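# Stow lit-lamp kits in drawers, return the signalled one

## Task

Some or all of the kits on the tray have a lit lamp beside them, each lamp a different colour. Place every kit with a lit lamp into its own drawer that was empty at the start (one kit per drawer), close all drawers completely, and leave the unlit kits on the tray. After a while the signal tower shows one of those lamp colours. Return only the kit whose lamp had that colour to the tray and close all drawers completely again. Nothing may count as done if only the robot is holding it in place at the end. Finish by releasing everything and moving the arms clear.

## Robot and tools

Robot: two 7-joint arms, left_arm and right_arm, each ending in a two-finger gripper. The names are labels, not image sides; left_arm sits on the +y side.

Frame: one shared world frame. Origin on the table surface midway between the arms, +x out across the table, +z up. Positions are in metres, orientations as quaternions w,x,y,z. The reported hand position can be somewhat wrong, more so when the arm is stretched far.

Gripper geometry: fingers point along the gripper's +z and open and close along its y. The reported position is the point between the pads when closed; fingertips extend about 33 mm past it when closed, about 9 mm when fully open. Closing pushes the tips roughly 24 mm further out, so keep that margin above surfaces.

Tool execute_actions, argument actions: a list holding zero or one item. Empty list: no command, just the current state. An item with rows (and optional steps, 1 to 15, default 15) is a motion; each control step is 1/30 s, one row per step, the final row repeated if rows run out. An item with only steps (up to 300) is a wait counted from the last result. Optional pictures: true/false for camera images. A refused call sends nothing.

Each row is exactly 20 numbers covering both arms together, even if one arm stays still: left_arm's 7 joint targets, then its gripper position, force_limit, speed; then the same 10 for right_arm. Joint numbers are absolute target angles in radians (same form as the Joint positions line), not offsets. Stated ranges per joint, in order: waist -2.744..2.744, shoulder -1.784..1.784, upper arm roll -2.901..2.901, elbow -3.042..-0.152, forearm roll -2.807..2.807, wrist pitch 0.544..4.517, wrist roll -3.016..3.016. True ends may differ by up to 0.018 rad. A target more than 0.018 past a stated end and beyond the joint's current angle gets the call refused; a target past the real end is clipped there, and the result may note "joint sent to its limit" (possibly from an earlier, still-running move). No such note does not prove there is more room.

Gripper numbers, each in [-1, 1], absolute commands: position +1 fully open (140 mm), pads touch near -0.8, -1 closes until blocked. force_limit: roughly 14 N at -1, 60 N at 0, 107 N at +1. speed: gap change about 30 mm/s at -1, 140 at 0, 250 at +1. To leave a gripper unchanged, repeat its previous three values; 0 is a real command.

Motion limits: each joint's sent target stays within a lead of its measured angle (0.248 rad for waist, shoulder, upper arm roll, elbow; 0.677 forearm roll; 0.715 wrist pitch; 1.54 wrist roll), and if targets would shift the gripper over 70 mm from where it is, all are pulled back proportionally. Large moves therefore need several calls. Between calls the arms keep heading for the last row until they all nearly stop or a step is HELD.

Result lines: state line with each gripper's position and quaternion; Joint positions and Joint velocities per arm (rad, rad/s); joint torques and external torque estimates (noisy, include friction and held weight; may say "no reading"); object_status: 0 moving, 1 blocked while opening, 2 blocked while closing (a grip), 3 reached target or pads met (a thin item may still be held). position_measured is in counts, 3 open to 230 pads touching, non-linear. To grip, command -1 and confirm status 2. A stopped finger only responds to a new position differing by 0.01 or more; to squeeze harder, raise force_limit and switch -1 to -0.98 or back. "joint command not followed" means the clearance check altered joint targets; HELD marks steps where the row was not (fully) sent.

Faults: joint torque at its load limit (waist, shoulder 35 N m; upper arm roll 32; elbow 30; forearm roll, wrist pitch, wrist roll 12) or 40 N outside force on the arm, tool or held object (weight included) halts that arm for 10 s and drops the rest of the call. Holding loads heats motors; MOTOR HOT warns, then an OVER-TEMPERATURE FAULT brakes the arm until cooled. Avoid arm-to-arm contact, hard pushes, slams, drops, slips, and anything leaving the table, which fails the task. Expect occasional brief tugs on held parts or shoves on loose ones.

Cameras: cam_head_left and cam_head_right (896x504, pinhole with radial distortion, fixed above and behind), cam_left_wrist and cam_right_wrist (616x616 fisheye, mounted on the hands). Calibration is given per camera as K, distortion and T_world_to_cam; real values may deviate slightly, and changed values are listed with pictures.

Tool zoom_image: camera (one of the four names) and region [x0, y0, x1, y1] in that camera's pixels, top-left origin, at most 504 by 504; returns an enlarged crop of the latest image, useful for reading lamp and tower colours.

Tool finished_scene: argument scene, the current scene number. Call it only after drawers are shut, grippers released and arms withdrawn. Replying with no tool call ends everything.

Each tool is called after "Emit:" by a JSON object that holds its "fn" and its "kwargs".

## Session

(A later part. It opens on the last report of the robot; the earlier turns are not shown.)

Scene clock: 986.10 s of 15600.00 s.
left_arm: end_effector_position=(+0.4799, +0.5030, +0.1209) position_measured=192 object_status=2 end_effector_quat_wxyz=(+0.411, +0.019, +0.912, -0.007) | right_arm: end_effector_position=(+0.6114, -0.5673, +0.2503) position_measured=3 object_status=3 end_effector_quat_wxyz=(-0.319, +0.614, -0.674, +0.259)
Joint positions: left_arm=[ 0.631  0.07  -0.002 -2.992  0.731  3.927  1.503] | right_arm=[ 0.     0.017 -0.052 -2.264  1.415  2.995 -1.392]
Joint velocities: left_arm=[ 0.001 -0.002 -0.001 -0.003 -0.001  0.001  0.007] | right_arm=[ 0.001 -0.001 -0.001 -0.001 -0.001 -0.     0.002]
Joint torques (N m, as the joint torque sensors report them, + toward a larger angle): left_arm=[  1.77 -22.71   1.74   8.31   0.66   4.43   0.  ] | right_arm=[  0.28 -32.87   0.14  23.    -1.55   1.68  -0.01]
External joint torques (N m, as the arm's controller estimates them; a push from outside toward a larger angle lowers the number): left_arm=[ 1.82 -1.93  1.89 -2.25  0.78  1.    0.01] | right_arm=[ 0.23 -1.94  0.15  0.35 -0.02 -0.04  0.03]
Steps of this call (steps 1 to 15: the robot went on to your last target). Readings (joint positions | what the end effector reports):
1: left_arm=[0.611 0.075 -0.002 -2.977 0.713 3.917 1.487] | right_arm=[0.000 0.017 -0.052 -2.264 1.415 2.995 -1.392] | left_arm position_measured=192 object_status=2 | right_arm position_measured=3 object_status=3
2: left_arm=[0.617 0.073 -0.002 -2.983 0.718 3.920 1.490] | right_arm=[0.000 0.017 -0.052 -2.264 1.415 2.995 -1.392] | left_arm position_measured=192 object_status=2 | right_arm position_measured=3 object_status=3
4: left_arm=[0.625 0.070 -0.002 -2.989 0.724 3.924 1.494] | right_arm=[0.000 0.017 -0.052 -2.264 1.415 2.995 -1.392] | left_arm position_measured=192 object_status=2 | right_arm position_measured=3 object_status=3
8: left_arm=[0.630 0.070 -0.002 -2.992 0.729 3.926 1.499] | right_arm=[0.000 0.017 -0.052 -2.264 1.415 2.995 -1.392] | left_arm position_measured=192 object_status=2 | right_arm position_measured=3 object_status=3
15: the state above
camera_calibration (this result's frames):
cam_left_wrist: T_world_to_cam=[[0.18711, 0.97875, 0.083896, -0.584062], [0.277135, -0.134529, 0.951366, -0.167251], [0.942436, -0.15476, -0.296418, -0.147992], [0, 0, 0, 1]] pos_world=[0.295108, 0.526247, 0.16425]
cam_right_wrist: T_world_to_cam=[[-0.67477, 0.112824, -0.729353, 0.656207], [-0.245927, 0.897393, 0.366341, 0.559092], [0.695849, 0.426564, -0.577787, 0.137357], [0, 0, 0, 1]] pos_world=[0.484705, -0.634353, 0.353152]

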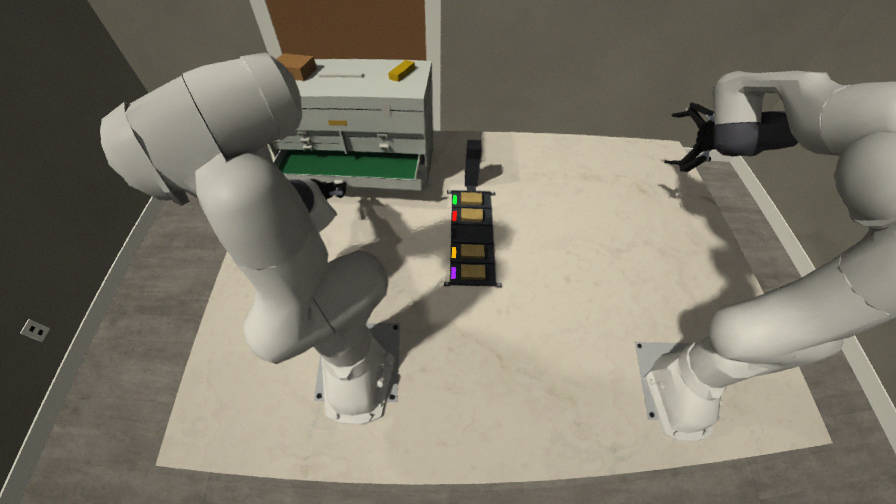

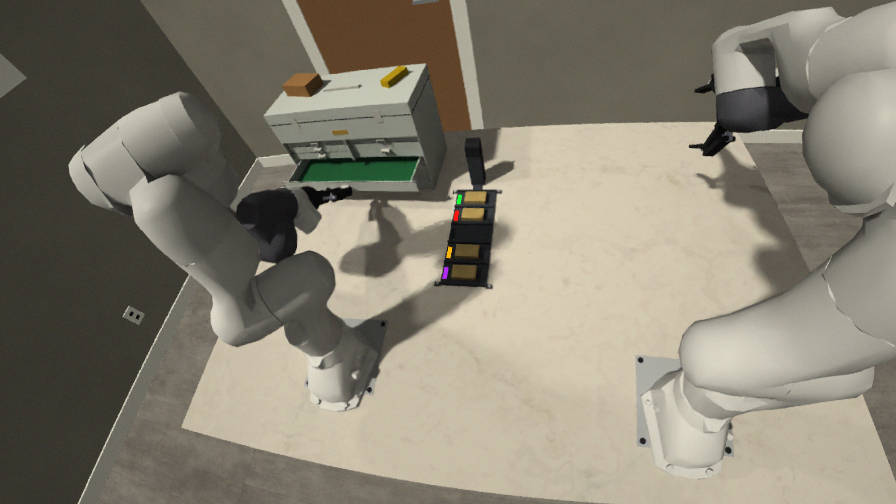

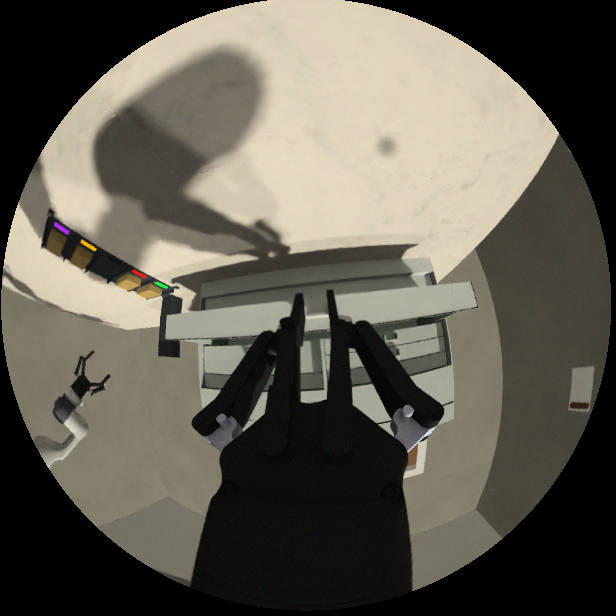

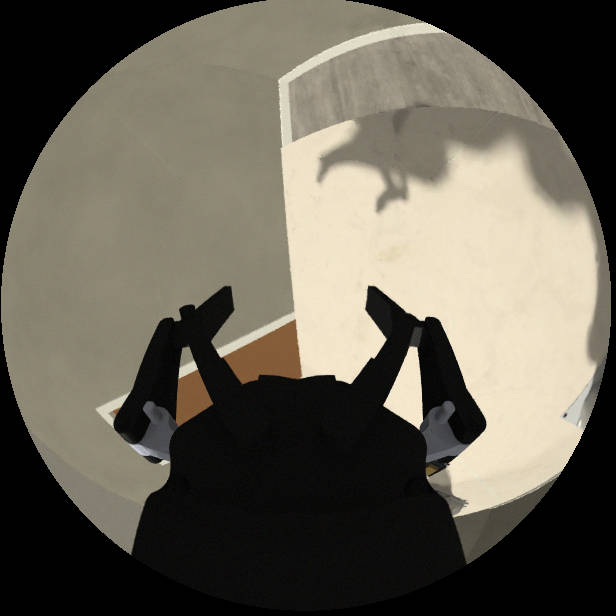

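Emit:
{"fn": "execute_actions", "kwargs": {"actions": [{"rows":[[0.631,0.07,0,-2.992,0.731,3.927,1.505,0.1,0,0,0,0.017,-0.05,-2.264,1.415,2.995,-1.392,1,0,0],[0.631,0.07,0,-2.992,0.731,3.927,1.505,0.1,0,0,0,0.017,-0.05,-2.264,1.415,2.995,-1.392,1,0,0],[0.631,0.07,0,-2.992,0.731,3.927,1.505,0.1,0,0,0,0.017,-0.05,-2.264,1.415,2.995,-1.392,1,0,0],[0.631,0.07,0,-2.992,0.731,3.927,1.505,0.1,0,0,0,0.017,-0.05,-2.264,1.415,2.995,-1.392,1,0,0],[0.631,0.07,0,-2.992,0.731,3.927,1.505,0.1,0,0,0,0.017,-0.05,-2.264,1.415,2.995,-1.392,1,0,0],[0.631,0.07,0,-2.992,0.731,3.927,1.505,0.1,0,0,0,0.017,-0.05,-2.264,1.415,2.995,-1.392,1,0,0],[0.631,0.07,0,-2.992,0.731,3.927,1.505,0.1,0,0,0,0.017,-0.05,-2.264,1.415,2.995,-1.392,1,0,0],[0.64,0.06,0,-3.02,0.74,3.86,1.505,0.1,0,0,0,0.017,-0.05,-2.264,1.415,2.995,-1.392,1,0,0],[0.64,0.06,0,-3.02,0.74,3.86,1.505,0.1,0,0,0,0.017,-0.05,-2.264,1.415,2.995,-1.392,1,0,0],[0.64,0.06,0,-3.02,0.74,3.86,1.505,0.1,0,0,0,0.017,-0.05,-2.264,1.415,2.995,-1.392,1,0,0],[0.64,0.06,0,-3.02,0.74,3.86,1.505,0.1,0,0,0,0.017,-0.05,-2.264,1.415,2.995,-1.392,1,0,0],[0.64,0.02,0,-3.02,0.76,3.8,1.505,0.1,0,0,0,0.017,-0.05,-2.264,1.415,2.995,-1.392,1,0,0]],"steps":15}], "pictures": false}}

Emit:
{"fn": "execute_actions", "kwargs": {"actions": [{"rows":[[0.6,-0.05,0,-3.02,0.65,3.6,1.5,0.1,0,0,0,0.017,-0.05,-2.264,1.415,2.995,-1.392,1,0,0],[0.6,-0.05,0,-3.02,0.65,3.6,1.5,0.1,0,0,0,0.017,-0.05,-2.264,1.415,2.995,-1.392,1,0,0],[0.6,-0.05,0,-3.02,0.65,3.6,1.5,0.1,0,0,0,0.017,-0.05,-2.264,1.415,2.995,-1.392,1,0,0],[0.6,-0.05,0,-3.02,0.65,3.6,1.5,0.1,0,0,0,0.017,-0.05,-2.264,1.415,2.995,-1.392,1,0,0],[0.6,-0.05,0,-3.02,0.65,3.6,1.5,0.1,0,0,0,0.017,-0.05,-2.264,1.415,2.995,-1.392,1,0,0],[0.6,-0.05,0,-3.02,0.65,3.6,1.5,0.1,0,0,0,0.017,-0.05,-2.264,1.415,2.995,-1.392,1,0,0],[0.6,-0.05,0,-3.02,0.65,3.6,1.5,0.1,0,0,0,0.017,-0.05,-2.264,1.415,2.995,-1.392,1,0,0],[0.48,-0.2,0,-3.02,0.465,3.35,1.5,0.1,0,0,0,0.017,-0.05,-2.264,1.415,2.995,-1.392,1,0,0]],"steps":15}], "pictures": false}}

Emit:
{"fn": "execute_actions", "kwargs": {"actions": [{"rows":[[0.32,-0.35,0,-2.97,0.31,3.03,1.45,0.1,0,0,0,0.017,-0.05,-2.264,1.415,2.995,-1.392,1,0,0]],"steps":9}], "pictures": false}}

Emit:
{"fn": "execute_actions", "kwargs": {"actions": [{"rows":[[0.1,-0.5,0,-2.9,0.155,2.7,1.4,0.1,0,0,0,0.017,-0.05,-2.264,1.415,2.995,-1.392,1,0,0]],"steps":9}], "pictures": false}}

Emit:
{"fn": "execute_actions", "kwargs": {"actions": [{"rows":[[-0.2,-0.6,0,-2.8,0,2.4,1.3,0.1,0,0,0,0.017,-0.05,-2.264,1.415,2.995,-1.392,1,0,0]],"steps":9}], "pictures": false}}

Emit:
{"fn": "execute_actions", "kwargs": {"actions": [{"rows":[[-0.6,-0.3,0,-2.46,0,2.2,1.01,0.2,0,0,0,0.017,-0.05,-2.264,1.415,2.995,-1.392,1,0,0]],"steps":15}], "pictures": false}}

Emit:
{"fn": "execute_actions", "kwargs": {"actions": [{"rows":[[-0.603,0.0,0,-2.122,0,2.122,1.011,0.2,0,0,0,0.017,-0.05,-2.264,1.415,2.995,-1.392,1,0,0]],"steps":15}], "pictures": false}}

Emit:
{"fn": "execute_actions", "kwargs": {"actions": [{"rows":[[-0.603,0.05,0,-2.16,0,2.23,1.011,0.2,0,0,0,0.017,-0.05,-2.264,1.415,2.995,-1.392,1,0,0],[-0.603,0.05,0,-2.16,0,2.23,1.011,0.2,0,0,0,0.017,-0.05,-2.264,1.415,2.995,-1.392,1,0,0],[-0.603,0.05,0,-2.16,0,2.23,1.011,0.2,0,0,0,0.017,-0.05,-2.264,1.415,2.995,-1.392,1,0,0],[-0.603,0.05,0,-2.16,0,2.23,1.011,0.2,0,0,0,0.017,-0.05,-2.264,1.415,2.995,-1.392,1,0,0],[-0.603,0.1,0,-2.2,0,2.32,1.011,0.2,0,0,0,0.017,-0.05,-2.264,1.415,2.995,-1.392,1,0,0],[-0.603,0.1,0,-2.2,0,2.32,1.011,0.2,0,0,0,0.017,-0.05,-2.264,1.415,2.995,-1.392,1,0,0],[-0.603,0.1,0,-2.2,0,2.32,1.011,0.2,0,0,0,0.017,-0.05,-2.264,1.415,2.995,-1.392,1,0,0],[-0.603,0.1,0,-2.2,0,2.32,1.011,0.2,0,0,0,0.017,-0.05,-2.264,1.415,2.995,-1.392,1,0,0],[-0.603,0.156,0,-2.2345,0,2.41,1.011,0.2,0,0,0,0.017,-0.05,-2.264,1.415,2.995,-1.392,1,0,0],[-0.603,0.156,0,-2.2345,0,2.41,1.011,0.2,0,0,0,0.017,-0.05,-2.264,1.415,2.995,-1.392,1,0,0],[-0.603,0.156,0,-2.2345,0,2.41,1.011,0.2,0,0,0,0.017,-0.05,-2.264,1.415,2.995,-1.392,1,0,0],[-0.603,0.156,0,-2.2345,0,2.41,1.011,0.2,0,0,0,0.017,-0.05,-2.264,1.415,2.995,-1.392,1,0,0],[-0.603,0.222,0,-2.248,0,2.474,1.011,0.2,0,0,0,0.017,-0.05,-2.264,1.415,2.995,-1.392,1,0,0]],"steps":15}], "pictures": false}}

Emit:
{"fn": "execute_actions", "kwargs": {"actions": [{"steps":30}]}}

Emit:
{"fn": "zoom_image", "kwargs": {"camera": "cam_left_wrist", "region": [200, 180, 440, 400]}}

Scene clock: 1051.87 s of 15600.00 s.
left_arm: end_effector_position=(+0.4619, +0.4998, +0.1050) position_measured=117 object_status=0 end_effector_quat_wxyz=(+0.377, +0.027, +0.926, -0.002) | right_arm: end_effector_position=(+0.6114, -0.5673, +0.2503) position_measured=3 object_status=3 end_effector_quat_wxyz=(-0.319, +0.614, -0.674, +0.259)
Joint positions: left_arm=[ 0.637  0.03  -0.002 -3.018  0.75   3.845  1.504] | right_arm=[ 0.     0.017 -0.052 -2.264  1.415  2.995 -1.392]
Joint velocities: left_arm=[ 0.004 -0.135  0.001 -0.001  0.063 -0.237  0.001] | right_arm=[ 0.001 -0.001 -0.001 -0.001  0.    -0.     0.001]
Joint torques (N m, as the joint torque sensors report them, + toward a larger angle): left_arm=[  0.25 -19.53   1.55   9.72   0.74   2.59   0.11] | right_arm=[  0.33 -32.28  -0.09  23.07  -1.5    1.61   0.01]
External joint torques (N m, as the arm's controller estimates them; a push from outside toward a larger angle lowers the number): left_arm=[ 0.22 -1.77  1.56 -0.34  0.88 -0.66  0.13] | right_arm=[ 0.35 -1.21  0.    0.31  0.04 -0.13  0.05]
Steps of this call (steps 1 to 15: the robot went on to your last target; steps 16 to 90: nothing new was sent; then 62.27 s passed at rest; steps 91 to 105: all 15 steps of this action). Readings (joint positions | what the end effector reports):
91: left_arm=[0.631 0.070 -0.002 -2.992 0.731 3.927 1.504] | right_arm=[0.000 0.017 -0.052 -2.264 1.415 2.995 -1.392] | left_arm position_measured=192 object_status=0 | right_arm position_measured=3 object_status=3
92: left_arm=[0.631 0.070 -0.002 -2.992 0.731 3.927 1.504] | right_arm=[0.000 0.017 -0.052 -2.264 1.415 2.995 -1.392] | left_arm position_measured=190 object_status=0 | right_arm position_measured=3 object_status=3
94: left_arm=[0.631 0.070 -0.002 -2.992 0.731 3.927 1.504] | right_arm=[0.000 0.017 -0.052 -2.264 1.415 2.995 -1.392] | left_arm position_measured=170 object_status=0 | right_arm position_measured=3 object_status=3
98: left_arm=[0.633 0.067 -0.002 -2.997 0.732 3.918 1.504] | right_arm=[0.000 0.017 -0.052 -2.264 1.415 2.995 -1.392] | left_arm position_measured=140 object_status=0 | right_arm position_measured=3 object_status=3
105: the state above

Scene clock: 1052.37 s of 15600.00 s.
left_arm: end_effector_position=(+0.4445, +0.5363, +0.1000) position_measured=117 object_status=3 end_effector_quat_wxyz=(+0.278, -0.027, +0.958, +0.066) | right_arm: end_effector_position=(+0.6114, -0.5673, +0.2503) position_measured=3 object_status=3 end_effector_quat_wxyz=(-0.319, +0.614, -0.674, +0.259)
Joint positions: left_arm=[ 0.487 -0.195 -0.    -3.018  0.49   3.42   1.504] | right_arm=[ 0.     0.017 -0.052 -2.264  1.415  2.995 -1.392]
Joint velocities: left_arm=[-0.053 -0.046  0.001 -0.003 -0.191 -0.395  0.   ] | right_arm=[ 0.    -0.     0.001  0.001  0.001 -0.001 -0.001]
Joint torques (N m, as the joint torque sensors report them, + toward a larger angle): left_arm=[ -1.83 -17.44  -0.09  13.53  -0.65   2.69  -0.1 ] | right_arm=[  0.02 -32.43   0.05  23.67  -1.52   1.65   0.03]
External joint torques (N m, as the arm's controller estimates them; a push from outside toward a larger angle lowers the number): left_arm=[-1.94 -1.65 -0.35 -1.76 -0.48 -0.63 -0.1 ] | right_arm=[ 0.04 -1.6   0.14  1.07  0.   -0.07  0.08]
Steps of this call (steps 1 to 15: all 15 steps of this action). Readings (joint positions | what the end effector reports):
1: left_arm=[0.627 0.012 -0.001 -3.020 0.729 3.804 1.504] | right_arm=[0.000 0.017 -0.052 -2.264 1.415 2.995 -1.392] | left_arm position_measured=117 object_status=0 | right_arm position_measured=3 object_status=3
2: left_arm=[0.619 -0.009 -0.001 -3.021 0.711 3.768 1.504] | right_arm=[0.000 0.017 -0.052 -2.264 1.415 2.995 -1.392] | left_arm position_measured=117 object_status=3 | right_arm position_measured=3 object_status=3
4: left_arm=[0.610 -0.034 -0.001 -3.019 0.686 3.715 1.504] | right_arm=[0.000 0.017 -0.052 -2.264 1.415 2.995 -1.392] | left_arm position_measured=117 object_status=3 | right_arm position_measured=3 object_status=3
8: left_arm=[0.574 -0.076 0.003 -3.024 0.621 3.609 1.504] | right_arm=[0.000 0.017 -0.052 -2.264 1.415 2.995 -1.392] | left_arm position_measured=117 object_status=3 | right_arm position_measured=3 object_status=3
15: the state above

Scene clock: 1052.67 s of 15600.00 s.
left_arm: end_effector_position=(+0.4458, +0.5191, +0.1217) position_measured=117 object_status=3 end_effector_quat_wxyz=(+0.227, -0.054, +0.970, +0.073) | right_arm: end_effector_position=(+0.6114, -0.5673, +0.2503) position_measured=3 object_status=3 end_effector_quat_wxyz=(-0.319, +0.614, -0.674, +0.259)
Joint positions: left_arm=[ 0.326 -0.347 -0.001 -2.969  0.328  3.101  1.474] | right_arm=[ 0.     0.017 -0.052 -2.264  1.415  2.995 -1.392]
Joint velocities: left_arm=[-0.046 -0.014  0.001 -0.    -0.128 -0.409 -0.057] | right_arm=[-0.001 -0.    -0.001 -0.     0.001 -0.     0.001]
Joint torques (N m, as the joint torque sensors report them, + toward a larger angle): left_arm=[ -2.75 -16.11   1.16  18.89  -0.63   2.71  -0.19] | right_arm=[ -0.06 -32.85   0.05  23.08  -1.56   1.65   0.03]
External joint torques (N m, as the arm's controller estimates them; a push from outside toward a larger angle lowers the number): left_arm=[-2.92 -1.58  0.98 -0.21 -0.63 -0.61 -0.18] | right_arm=[ 0.09 -1.97  0.26  0.4  -0.03 -0.09  0.07]
Steps of this call (steps 1 to 9: all 9 steps of this action). Readings (joint positions | what the end effector reports):
1: left_arm=[0.446 -0.225 0.007 -3.014 0.448 3.350 1.500] | right_arm=[0.000 0.017 -0.052 -2.264 1.415 2.995 -1.392] | left_arm position_measured=117 object_status=3 | right_arm position_measured=3 object_status=3
2: left_arm=[0.405 -0.265 0.004 -3.002 0.416 3.291 1.495] | right_arm=[0.000 0.017 -0.052 -2.264 1.415 2.995 -1.392] | left_arm position_measured=117 object_status=3 | right_arm position_measured=3 object_status=3
4: left_arm=[0.355 -0.319 -0.000 -2.979 0.373 3.210 1.487] | right_arm=[0.000 0.017 -0.052 -2.264 1.415 2.995 -1.392] | left_arm position_measured=117 object_status=3 | right_arm position_measured=3 object_status=3
8: left_arm=[0.328 -0.346 -0.001 -2.969 0.333 3.116 1.477] | right_arm=[0.000 0.017 -0.052 -2.264 1.415 2.995 -1.392] | left_arm position_measured=117 object_status=3 | right_arm position_measured=3 object_status=3
9: the state above

Scene clock: 1052.97 s of 15600.00 s.
left_arm: end_effector_position=(+0.4462, +0.4485, +0.1581) position_measured=117 object_status=3 end_effector_quat_wxyz=(+0.185, -0.053, +0.980, +0.044) | right_arm: end_effector_position=(+0.6114, -0.5673, +0.2503) position_measured=3 object_status=3 end_effector_quat_wxyz=(-0.319, +0.614, -0.674, +0.259)
Joint positions: left_arm=[ 0.107 -0.498 -0.002 -2.899  0.173  2.775  1.432] | right_arm=[ 0.     0.017 -0.052 -2.264  1.415  2.995 -1.392]
Joint velocities: left_arm=[-0.058 -0.004  0.001 -0.    -0.127 -0.429 -0.085] | right_arm=[-0.001 -0.001  0.     0.     0.     0.001 -0.   ]
Joint torques (N m, as the joint torque sensors report them, + toward a larger angle): left_arm=[ -2.46 -12.21   1.58  21.04  -0.19   2.77  -0.23] | right_arm=[ -0.1  -32.9    0.54  23.44  -1.5    1.57   0.04]
External joint torques (N m, as the arm's controller estimates them; a push from outside toward a larger angle lowers the number): left_arm=[-2.85 -0.18  1.47 -0.91 -0.56 -0.46 -0.22] | right_arm=[ 0.05 -1.94  0.74  0.74  0.03 -0.18  0.08]
Steps of this call (steps 1 to 9: all 9 steps of this action). Readings (joint positions | what the end effector reports):
1: left_arm=[0.277 -0.372 0.010 -2.962 0.289 3.033 1.468] | right_arm=[0.000 0.017 -0.052 -2.264 1.415 2.995 -1.392] | left_arm position_measured=117 object_status=3 | right_arm position_measured=3 object_status=3
2: left_arm=[0.220 -0.411 0.007 -2.946 0.258 2.972 1.462] | right_arm=[0.000 0.017 -0.052 -2.264 1.415 2.995 -1.392] | left_arm position_measured=117 object_status=3 | right_arm position_measured=3 object_status=3
4: left_arm=[0.149 -0.467 -0.001 -2.914 0.217 2.888 1.451] | right_arm=[0.000 0.017 -0.052 -2.264 1.415 2.995 -1.392] | left_arm position_measured=117 object_status=3 | right_arm position_measured=3 object_status=3
8: left_arm=[0.109 -0.497 -0.002 -2.899 0.178 2.790 1.435] | right_arm=[0.000 0.017 -0.052 -2.264 1.415 2.995 -1.392] | left_arm position_measured=117 object_status=3 | right_arm position_measured=3 object_status=3
9: the state above

Scene clock: 1053.27 s of 15600.00 s.
left_arm: end_effector_position=(+0.4271, +0.3210, +0.1989) position_measured=117 object_status=3 end_effector_quat_wxyz=(+0.141, -0.009, +0.990, -0.017) | right_arm: end_effector_position=(+0.6114, -0.5673, +0.2503) position_measured=3 object_status=3 end_effector_quat_wxyz=(-0.319, +0.614, -0.674, +0.259)
Joint positions: left_arm=[-0.185 -0.597 -0.003 -2.802  0.025  2.49   1.362] | right_arm=[ 0.     0.017 -0.052 -2.264  1.415  2.995 -1.392]
Joint velocities: left_arm=[-0.188 -0.053 -0.     0.041 -0.185 -0.505 -0.183] | right_arm=[ 0.    -0.    -0.    -0.    -0.    -0.     0.001]
Joint torques (N m, as the joint torque sensors report them, + toward a larger angle): left_arm=[-0.12 -9.99  2.1  21.98  0.04  2.1  -0.3 ] | right_arm=[  0.25 -32.85   0.16  22.93  -1.55   1.61   0.08]
External joint torques (N m, as the arm's controller estimates them; a push from outside toward a larger angle lowers the number): left_arm=[-2.05 -1.6   0.44  0.41 -0.56 -0.64 -0.29] | right_arm=[ 0.18 -1.84  0.16  0.21 -0.01 -0.11  0.12]
Steps of this call (steps 1 to 9: all 9 steps of this action). Readings (joint positions | what the end effector reports):
1: left_arm=[0.072 -0.507 0.006 -2.890 0.147 2.731 1.425] | right_arm=[0.000 0.017 -0.052 -2.264 1.415 2.995 -1.392] | left_arm position_measured=117 object_status=3 | right_arm position_measured=3 object_status=3
2: left_arm=[0.025 -0.524 0.006 -2.874 0.126 2.693 1.418] | right_arm=[0.000 0.017 -0.052 -2.264 1.415 2.995 -1.392] | left_arm position_measured=117 object_status=3 | right_arm position_measured=3 object_status=3
4: left_arm=[-0.067 -0.555 0.004 -2.842 0.087 2.625 1.402] | right_arm=[0.000 0.017 -0.052 -2.264 1.415 2.995 -1.392] | left_arm position_measured=117 object_status=3 | right_arm position_measured=3 object_status=3
8: left_arm=[-0.177 -0.594 -0.003 -2.804 0.032 2.508 1.369] | right_arm=[0.000 0.017 -0.052 -2.264 1.415 2.995 -1.392] | left_arm position_measured=117 object_status=3 | right_arm position_measured=3 object_status=3
9: the state above

Scene clock: 1053.77 s of 15600.00 s.
left_arm: end_effector_position=(+0.3924, +0.1371, +0.2023) position_measured=104 object_status=3 end_effector_quat_wxyz=(+0.030, +0.061, +0.998, -0.015) | right_arm: end_effector_position=(+0.6114, -0.5673, +0.2503) position_measured=3 object_status=3 end_effector_quat_wxyz=(-0.319, +0.614, -0.674, +0.259)
Joint positions: left_arm=[-0.597 -0.303 -0.005 -2.464  0.004  2.229  1.103] | right_arm=[ 0.     0.017 -0.052 -2.264  1.415  2.995 -1.392]
Joint velocities: left_arm=[-0.009  0.013  0.022  0.023 -0.007 -0.148 -0.286] | right_arm=[ 0.001  0.001  0.001 -0.001 -0.001 -0.001 -0.002]
Joint torques (N m, as the joint torque sensors report them, + toward a larger angle): left_arm=[ -1.19 -18.97   2.11  24.25   0.24   1.97  -0.27] | right_arm=[  0.18 -32.55  -0.13  23.12  -1.52   1.63   0.03]
External joint torques (N m, as the arm's controller estimates them; a push from outside toward a larger angle lowers the number): left_arm=[-1.48  2.08  2.05  0.65 -0.43 -0.69 -0.27] | right_arm=[ 0.06 -1.73 -0.18  0.52  0.02 -0.08  0.07]
Steps of this call (steps 1 to 15: all 15 steps of this action). Readings (joint positions | what the end effector reports):
1: left_arm=[-0.221 -0.563 0.007 -2.764 0.020 2.455 1.341] | right_arm=[0.000 0.017 -0.052 -2.264 1.415 2.995 -1.392] | left_arm position_measured=117 object_status=0 | right_arm position_measured=3 object_status=3
2: left_arm=[-0.268 -0.513 0.009 -2.712 0.017 2.427 1.320] | right_arm=[0.000 0.017 -0.052 -2.264 1.415 2.995 -1.392] | left_arm position_measured=110 object_status=0 | right_arm position_measured=3 object_status=3
4: left_arm=[-0.361 -0.433 0.008 -2.623 0.014 2.383 1.284] | right_arm=[0.000 0.017 -0.052 -2.264 1.415 2.995 -1.392] | left_arm position_measured=104 object_status=0 | right_arm position_measured=3 object_status=3
8: left_arm=[-0.534 -0.336 0.001 -2.502 0.008 2.300 1.203] | right_arm=[0.000 0.017 -0.052 -2.264 1.415 2.995 -1.392] | left_arm position_measured=104 object_status=0 | right_arm position_measured=3 object_status=3
15: the state above

Scene clock: 1054.27 s of 15600.00 s.
left_arm: end_effector_position=(+0.4621, +0.0894, +0.2010) position_measured=104 object_status=3 end_effector_quat_wxyz=(+0.005, +0.027, +1.000, -0.002) | right_arm: end_effector_position=(+0.6114, -0.5673, +0.2503) position_measured=3 object_status=3 end_effector_quat_wxyz=(-0.319, +0.614, -0.674, +0.259)
Joint positions: left_arm=[-0.6   -0.003 -0.002 -2.124  0.002  2.132  1.034] | right_arm=[ 0.     0.017 -0.052 -2.264  1.415  2.995 -1.392]
Joint velocities: left_arm=[-0.     0.002  0.001  0.011 -0.001 -0.033 -0.054] | right_arm=[-0.    -0.001  0.001 -0.001  0.     0.    -0.001]
Joint torques (N m, as the joint torque sensors report them, + toward a larger angle): left_arm=[ -1.98 -28.9    2.16  24.01   0.27   1.91  -0.25] | right_arm=[  0.16 -33.03   0.07  22.74  -1.56   1.61   0.04]
External joint torques (N m, as the arm's controller estimates them; a push from outside toward a larger angle lowers the number): left_arm=[-2.07  1.98  2.07  0.74 -0.41 -0.51 -0.25] | right_arm=[ 0.14 -2.06  0.11  0.05 -0.02 -0.11  0.08]
Steps of this call (steps 1 to 15: all 15 steps of this action). Readings (joint positions | what the end effector reports):
1: left_arm=[-0.597 -0.253 -0.003 -2.404 0.002 2.202 1.095] | right_arm=[0.000 0.017 -0.052 -2.264 1.415 2.995 -1.392] | left_arm position_measured=104 object_status=3 | right_arm position_measured=3 object_status=3
2: left_arm=[-0.597 -0.176 -0.003 -2.320 0.002 2.189 1.087] | right_arm=[0.000 0.017 -0.052 -2.264 1.415 2.995 -1.392] | left_arm position_measured=104 object_status=3 | right_arm position_measured=3 object_status=3
4: left_arm=[-0.599 -0.068 -0.003 -2.207 0.002 2.172 1.073] | right_arm=[0.000 0.017 -0.052 -2.264 1.415 2.995 -1.392] | left_arm position_measured=104 object_status=3 | right_arm position_measured=3 object_status=3
8: left_arm=[-0.600 -0.008 -0.003 -2.140 0.002 2.148 1.053] | right_arm=[0.000 0.017 -0.052 -2.264 1.415 2.995 -1.392] | left_arm position_measured=104 object_status=3 | right_arm position_measured=3 object_status=3
15: the state above

Scene clock: 1054.77 s of 15600.00 s.
left_arm: end_effector_position=(+0.4504, +0.0969, +0.0659) position_measured=104 object_status=3 end_effector_quat_wxyz=(-0.017, +0.020, +1.000, +0.011) | right_arm: end_effector_position=(+0.6114, -0.5673, +0.2503) position_measured=3 object_status=3 end_effector_quat_wxyz=(-0.319, +0.614, -0.674, +0.259)
Joint positions: left_arm=[-0.6    0.197 -0.002 -2.24   0.002  2.396  1.021] | right_arm=[ 0.     0.017 -0.052 -2.264  1.415  2.995 -1.392]
Joint velocities: left_arm=[ 0.001  0.435  0.001 -0.161 -0.001  0.423 -0.009] | right_arm=[-0.001  0.    -0.    -0.     0.001  0.001  0.002]
Joint torques (N m, as the joint torque sensors report them, + toward a larger angle): left_arm=[ -1.55 -43.01   2.06  23.46   0.11   3.67  -0.11] | right_arm=[  0.08 -32.67  -0.09  22.79  -1.55   1.62  -0.01]
External joint torques (N m, as the arm's controller estimates them; a push from outside toward a larger angle lowers the number): left_arm=[-1.6  -0.06  1.84 -0.85 -0.41  0.84 -0.11] | right_arm=[ 0.17 -1.69  0.06  0.08 -0.02 -0.12  0.03]
Steps of this call (steps 1 to 15: all 15 steps of this action). Readings (joint positions | what the end effector reports):
1: left_arm=[-0.600 0.002 -0.002 -2.128 0.002 2.149 1.033] | right_arm=[0.000 0.017 -0.052 -2.264 1.415 2.995 -1.392] | left_arm position_measured=104 object_status=3 | right_arm position_measured=3 object_status=3
2: left_arm=[-0.600 0.013 -0.002 -2.135 0.002 2.164 1.031] | right_arm=[0.000 0.017 -0.052 -2.264 1.415 2.995 -1.392] | left_arm position_measured=104 object_status=3 | right_arm position_measured=3 object_status=3
4: left_arm=[-0.600 0.036 -0.002 -2.149 0.002 2.184 1.028] | right_arm=[0.000 0.017 -0.052 -2.264 1.415 2.995 -1.392] | left_arm position_measured=104 object_status=3 | right_arm position_measured=3 object_status=3
8: left_arm=[-0.600 0.089 -0.002 -2.191 0.002 2.255 1.025] | right_arm=[0.000 0.017 -0.052 -2.264 1.415 2.995 -1.392] | left_arm position_measured=104 object_status=3 | right_arm position_measured=3 object_status=3
15: the state above

Scene clock: 1055.77 s of 15600.00 s.
left_arm: end_effector_position=(+0.4594, +0.0908, +0.0540) position_measured=104 object_status=3 end_effector_quat_wxyz=(-0.001, +0.019, +1.000, +0.001) | right_arm: end_effector_position=(+0.6114, -0.5673, +0.2503) position_measured=3 object_status=3 end_effector_quat_wxyz=(-0.319, +0.614, -0.674, +0.259)
Joint positions: left_arm=[-0.6    0.223 -0.002 -2.249  0.002  2.47   1.018] | right_arm=[ 0.     0.017 -0.052 -2.264  1.415  2.995 -1.392]
Joint velocities: left_arm=[-0.001 -0.001  0.     0.     0.     0.002 -0.002] | right_arm=[ 0.001  0.002  0.    -0.     0.     0.    -0.   ]
Joint torques (N m, as the joint torque sensors report them, + toward a larger angle): left_arm=[ -1.98 -36.46   2.01  20.94   0.14   3.2   -0.23] | right_arm=[ -0.18 -32.8   -0.1   23.32  -1.5    1.62   0.06]
External joint torques (N m, as the arm's controller estimates them; a push from outside toward a larger angle lowers the number): left_arm=[-2.   -0.96  1.8   0.72 -0.35  0.76 -0.23] | right_arm=[-0.19 -1.96 -0.05  0.68  0.03 -0.11  0.1 ]
Steps of this call (steps 1 to 30: the robot went on to your last target). Readings (joint positions | what the end effector reports):
1: left_arm=[-0.600 0.209 -0.002 -2.245 0.002 2.409 1.021] | right_arm=[0.000 0.017 -0.052 -2.264 1.415 2.995 -1.392] | left_arm position_measured=104 object_status=3 | right_arm position_measured=3 object_status=3
2: left_arm=[-0.600 0.217 -0.002 -2.248 0.002 2.419 1.020] | right_arm=[0.000 0.017 -0.052 -2.264 1.415 2.995 -1.392] | left_arm position_measured=104 object_status=3 | right_arm position_measured=3 object_status=3
4: left_arm=[-0.600 0.223 -0.002 -2.250 0.002 2.434 1.020] | right_arm=[0.000 0.017 -0.052 -2.264 1.415 2.995 -1.392] | left_arm position_measured=104 object_status=3 | right_arm position_measured=3 object_status=3
8: left_arm=[-0.600 0.223 -0.002 -2.250 0.002 2.454 1.019] | right_arm=[0.000 0.017 -0.052 -2.264 1.415 2.995 -1.392] | left_arm position_measured=104 object_status=3 | right_arm position_measured=3 object_status=3
30: the state above
All arms were judged still, so your last target was given up. Only a new action makes them travel on or press farther. Fingers that are still opening or closing keep moving.
camera_calibration (this result's frames):
cam_left_wrist: T_world_to_cam=[[0.195579, 0.97921, -0.0538285, -0.167684], [0.895428, -0.155921, 0.41701, -0.406589], [0.399947, -0.129758, -0.907306, 0.0676088], [0, 0, 0, 1]] pos_world=[0.369827, 0.109574, 0.221868]
cam_right_wrist: T_world_to_cam=[[-0.67477, 0.112824, -0.729353, 0.656207], [-0.245927, 0.897393, 0.366341, 0.559092], [0.695849, 0.426564, -0.577787, 0.137357], [0, 0, 0, 1]] pos_world=[0.484705, -0.634353, 0.353152]

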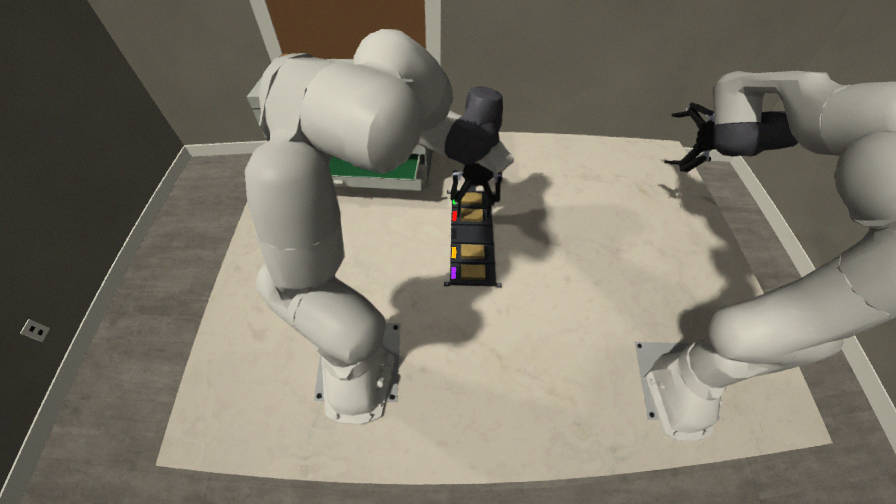

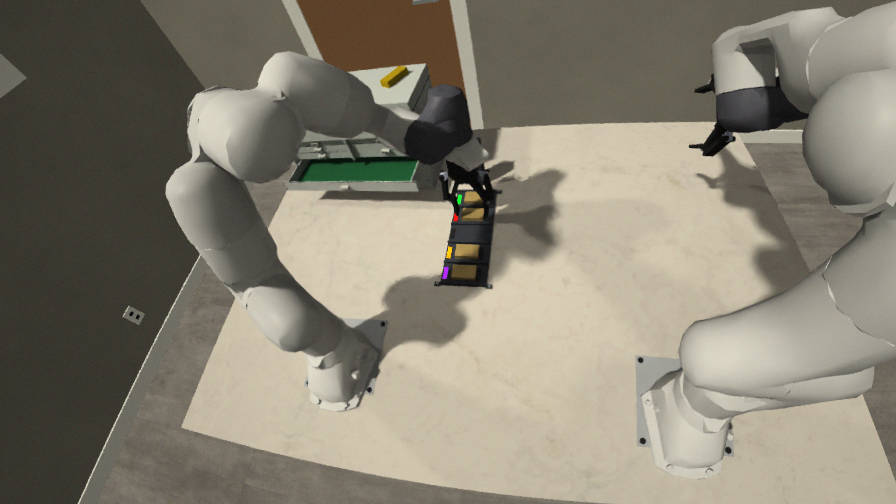

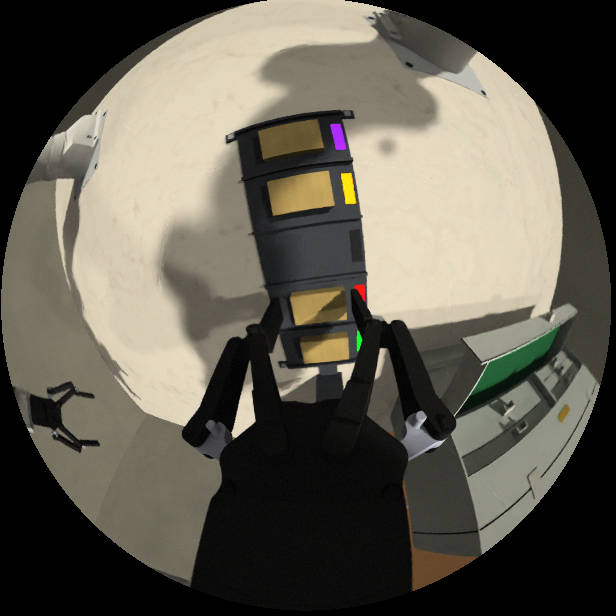

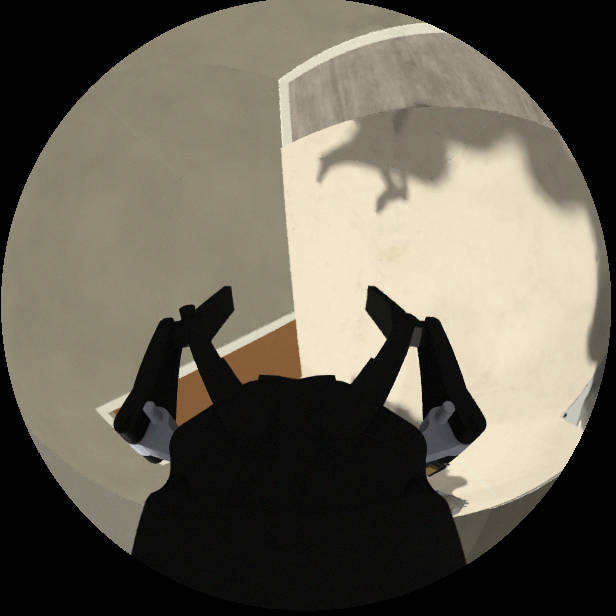

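Region (200, 180, 440, 400) of cam_left_wrist's 616x616 image, scaled by 2.100, with more detail than that image has; it fills the top 462 rows of this view, and the rest is white.

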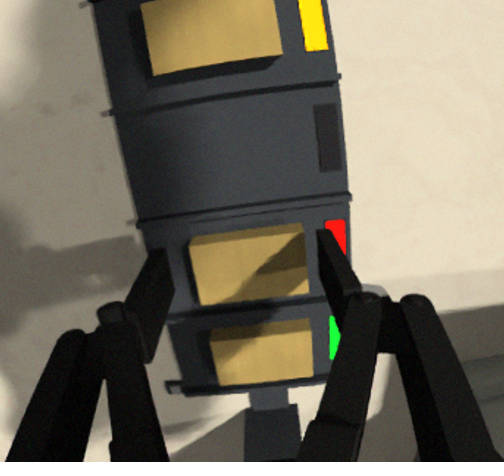

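Emit:
{"fn": "execute_actions", "kwargs": {"actions": [{"rows": [[-0.598,0.258,0,-2.254,0,2.516,1.018,0.2,-0.3,-0.7, 0,0.017,-0.05,-2.264,1.415,2.995,-1.392,1,0,0]], "steps": 15}]}}

Scene clock: 1093.20 s of 15600.00 s.
left_arm: end_effector_position=(+0.4596, +0.0907, +0.0373) position_measured=104 object_status=3 end_effector_quat_wxyz=(-0.001, +0.019, +1.000, +0.001) | right_arm: end_effector_position=(+0.6114, -0.5673, +0.2503) position_measured=3 object_status=3 end_effector_quat_wxyz=(-0.319, +0.614, -0.674, +0.259)
Joint positions: left_arm=[-0.6    0.257 -0.002 -2.254  0.002  2.51   1.018] | right_arm=[ 0.     0.017 -0.052 -2.264  1.415  2.995 -1.392]
Joint velocities: left_arm=[-0.001 -0.002 -0.001  0.001 -0.001  0.014  0.   ] | right_arm=[ 0.001  0.001  0.001  0.001  0.    -0.001 -0.   ]
Joint torques (N m, as the joint torque sensors report them, + toward a larger angle): left_arm=[  0.54 -35.22   1.88  19.47   0.08   3.15   0.08] | right_arm=[  0.39 -32.65   0.05  23.25  -1.53   1.61   0.1 ]
External joint torques (N m, as the arm's controller estimates them; a push from outside toward a larger angle lowers the number): left_arm=[ 0.63  0.85  1.75 -0.28 -0.4   0.71  0.08] | right_arm=[ 0.27 -1.72  0.    0.54  0.01 -0.1   0.14]
Steps of this call (steps 1 to 90: nothing new was sent; then 33.93 s passed at rest; steps 91 to 105: all 15 steps of this action). Readings (joint positions | what the end effector reports):
91: left_arm=[-0.600 0.228 -0.002 -2.249 0.002 2.477 1.018] | right_arm=[0.000 0.017 -0.052 -2.264 1.415 2.995 -1.392] | left_arm position_measured=104 object_status=3 | right_arm position_measured=3 object_status=3
92: left_arm=[-0.600 0.235 -0.002 -2.249 0.002 2.484 1.018] | right_arm=[0.000 0.017 -0.052 -2.264 1.415 2.995 -1.392] | left_arm position_measured=104 object_status=3 | right_arm position_measured=3 object_status=3
94: left_arm=[-0.600 0.249 -0.002 -2.251 0.002 2.493 1.018] | right_arm=[0.000 0.017 -0.052 -2.264 1.415 2.995 -1.392] | left_arm position_measured=104 object_status=3 | right_arm position_measured=3 object_status=3
98: left_arm=[-0.600 0.257 -0.002 -2.254 0.002 2.503 1.018] | right_arm=[0.000 0.017 -0.052 -2.264 1.415 2.995 -1.392] | left_arm position_measured=104 object_status=3 | right_arm position_measured=3 object_status=3
105: the state above
camera_calibration (this result's frames):
cam_left_wrist: T_world_to_cam=[[0.195477, 0.979194, -0.0544785, -0.168368], [0.895017, -0.155413, 0.418081, -0.39977], [0.400916, -0.130485, -0.906775, 0.0520183], [0, 0, 0, 1]] pos_world=[0.369858, 0.109523, 0.205133]
cam_right_wrist: T_world_to_cam=[[-0.67477, 0.112824, -0.729354, 0.656207], [-0.245928, 0.897393, 0.36634, 0.559093], [0.695849, 0.426564, -0.577787, 0.137357], [0, 0, 0, 1]] pos_world=[0.484705, -0.634353, 0.353152]

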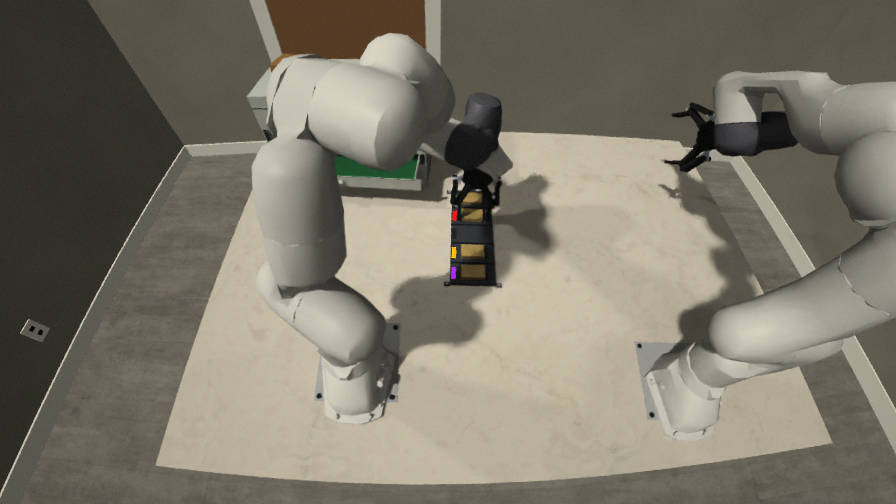

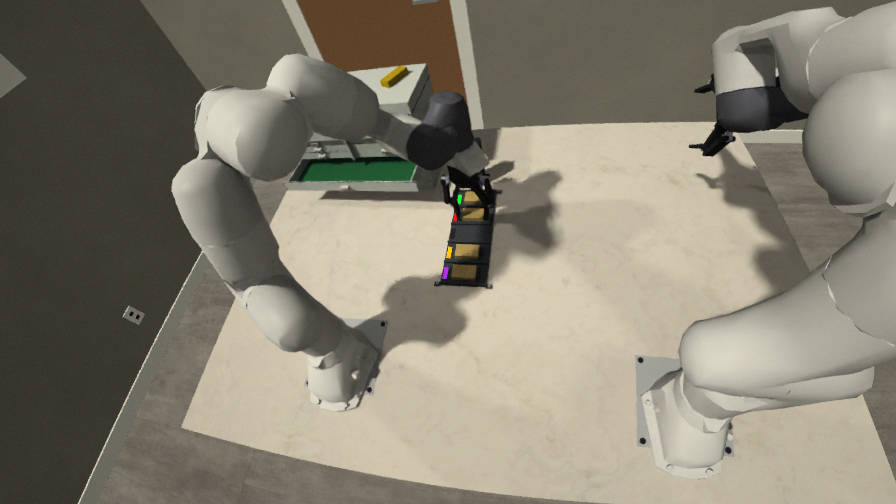

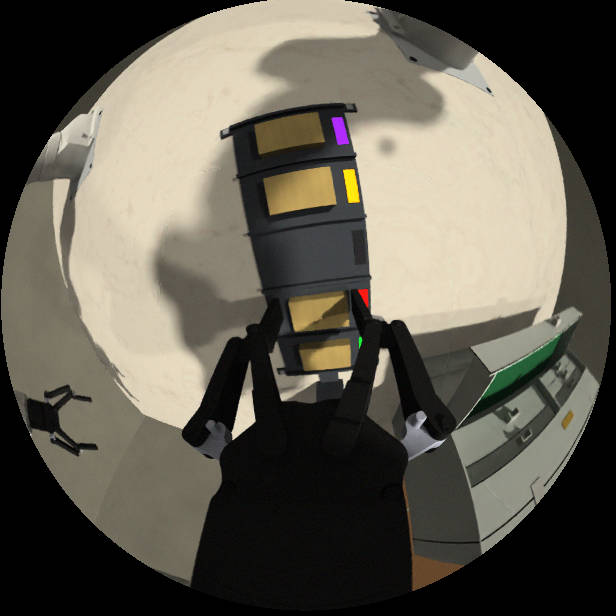

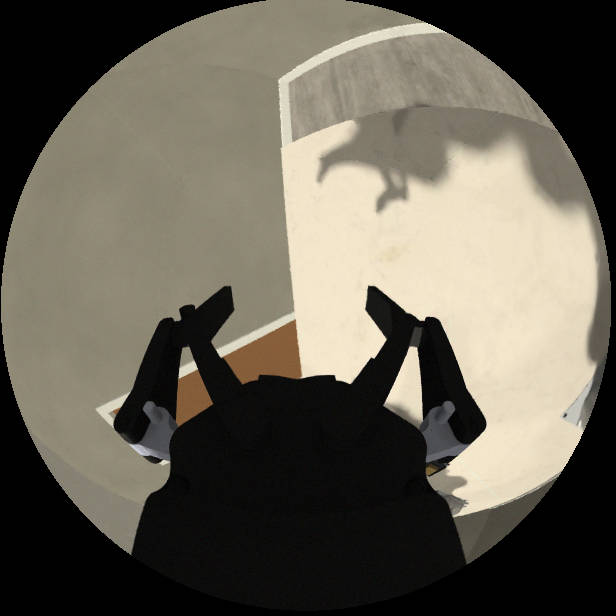

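Emit:
{"fn": "execute_actions", "kwargs": {"actions": [{"rows": [[-0.598,0.258,0,-2.254,0,2.516,1.018,-1,-0.3,-0.7, 0,0.017,-0.05,-2.264,1.415,2.995,-1.392,1,0,0]], "steps": 15}], "pictures": false}}

Emit:
{"fn": "execute_actions", "kwargs": {"actions": [{"rows": [[-0.598,0.156,0,-2.2345,0,2.39,1.018,-1,-0.3,-0.7, 0,0.017,-0.05,-2.264,1.415,2.995,-1.392,1,0,0]], "steps": 15}], "pictures": false}}

Scene clock: 1101.83 s of 15600.00 s.
left_arm: end_effector_position=(+0.4607, +0.0903, +0.0381) position_measured=133 object_status=2 end_effector_quat_wxyz=(+0.001, +0.018, +1.000, -0.000) | right_arm: end_effector_position=(+0.6114, -0.5673, +0.2503) position_measured=3 object_status=3 end_effector_quat_wxyz=(-0.319, +0.614, -0.674, +0.259)
Joint positions: left_arm=[-0.6    0.256 -0.002 -2.254  0.002  2.512  1.018] | right_arm=[ 0.     0.017 -0.052 -2.264  1.415  2.995 -1.392]
Joint velocities: left_arm=[ 0.    -0.001  0.001  0.    -0.     0.001  0.001] | right_arm=[ 0.001  0.001  0.     0.     0.001 -0.     0.001]
Joint torques (N m, as the joint torque sensors report them, + toward a larger angle): left_arm=[  1.22 -34.6    2.25  19.48   0.07   3.22   0.08] | right_arm=[  0.43 -32.77   0.26  22.75  -1.52   1.63   0.07]
External joint torques (N m, as the arm's controller estimates them; a push from outside toward a larger angle lowers the number): left_arm=[ 1.19  1.37  2.01 -0.23 -0.4   0.77  0.08] | right_arm=[ 0.4  -1.9   0.29  0.07  0.01 -0.09  0.12]
Steps of this call (steps 1 to 15: the robot went on to your last target; steps 16 to 90: nothing new was sent; then 5.13 s passed at rest; steps 91 to 105: all 15 steps of this action). Readings (joint positions | what the end effector reports):
91: left_arm=[-0.600 0.257 -0.002 -2.254 0.002 2.512 1.018] | right_arm=[0.000 0.017 -0.052 -2.264 1.415 2.995 -1.392] | left_arm position_measured=104 object_status=0 | right_arm position_measured=3 object_status=3
92: left_arm=[-0.600 0.257 -0.002 -2.254 0.002 2.512 1.018] | right_arm=[0.000 0.017 -0.052 -2.264 1.415 2.995 -1.392] | left_arm position_measured=107 object_status=0 | right_arm position_measured=3 object_status=3
94: left_arm=[-0.600 0.257 -0.002 -2.254 0.002 2.512 1.018] | right_arm=[0.000 0.017 -0.052 -2.264 1.415 2.995 -1.392] | left_arm position_measured=114 object_status=0 | right_arm position_measured=3 object_status=3
98: left_arm=[-0.600 0.257 -0.002 -2.254 0.002 2.512 1.018] | right_arm=[0.000 0.017 -0.052 -2.264 1.415 2.995 -1.392] | left_arm position_measured=127 object_status=0 | right_arm position_measured=3 object_status=3
105: the state above

Scene clock: 1102.33 s of 15600.00 s.
left_arm: end_effector_position=(+0.4628, +0.0890, +0.0907) position_measured=133 object_status=2 end_effector_quat_wxyz=(+0.005, +0.018, +1.000, -0.002) | right_arm: end_effector_position=(+0.6114, -0.5673, +0.2503) position_measured=3 object_status=3 end_effector_quat_wxyz=(-0.319, +0.614, -0.674, +0.259)
Joint positions: left_arm=[-0.6    0.155 -0.002 -2.234  0.002  2.4    1.018] | right_arm=[ 0.     0.017 -0.052 -2.264  1.415  2.995 -1.392]
Joint velocities: left_arm=[-0.001 -0.     0.001 -0.002 -0.001 -0.041 -0.001] | right_arm=[ 0.     0.     0.    -0.001 -0.001 -0.    -0.001]
Joint torques (N m, as the joint torque sensors report them, + toward a larger angle): left_arm=[  0.07 -33.81   2.25  21.58   0.17   2.14   0.1 ] | right_arm=[  0.15 -32.53  -0.15  22.93  -1.54   1.66   0.01]
External joint torques (N m, as the arm's controller estimates them; a push from outside toward a larger angle lowers the number): left_arm=[ 0.05  0.64  2.1   0.21 -0.37 -0.36  0.1 ] | right_arm=[ 0.11 -1.7  -0.12  0.32 -0.01 -0.06  0.06]
Steps of this call (steps 1 to 15: all 15 steps of this action). Readings (joint positions | what the end effector reports):
1: left_arm=[-0.600 0.243 -0.002 -2.256 0.002 2.490 1.018] | right_arm=[0.000 0.017 -0.052 -2.264 1.415 2.995 -1.392] | left_arm position_measured=133 object_status=2 | right_arm position_measured=3 object_status=3
2: left_arm=[-0.600 0.221 -0.002 -2.255 0.002 2.470 1.018] | right_arm=[0.000 0.017 -0.052 -2.264 1.415 2.995 -1.392] | left_arm position_measured=133 object_status=2 | right_arm position_measured=3 object_status=3
4: left_arm=[-0.600 0.182 -0.002 -2.243 0.002 2.446 1.018] | right_arm=[0.000 0.017 -0.052 -2.264 1.415 2.995 -1.392] | left_arm position_measured=133 object_status=2 | right_arm position_measured=3 object_status=3
8: left_arm=[-0.600 0.155 -0.002 -2.232 0.002 2.420 1.018] | right_arm=[0.000 0.017 -0.052 -2.264 1.415 2.995 -1.392] | left_arm position_measured=133 object_status=2 | right_arm position_measured=3 object_status=3
15: the state above


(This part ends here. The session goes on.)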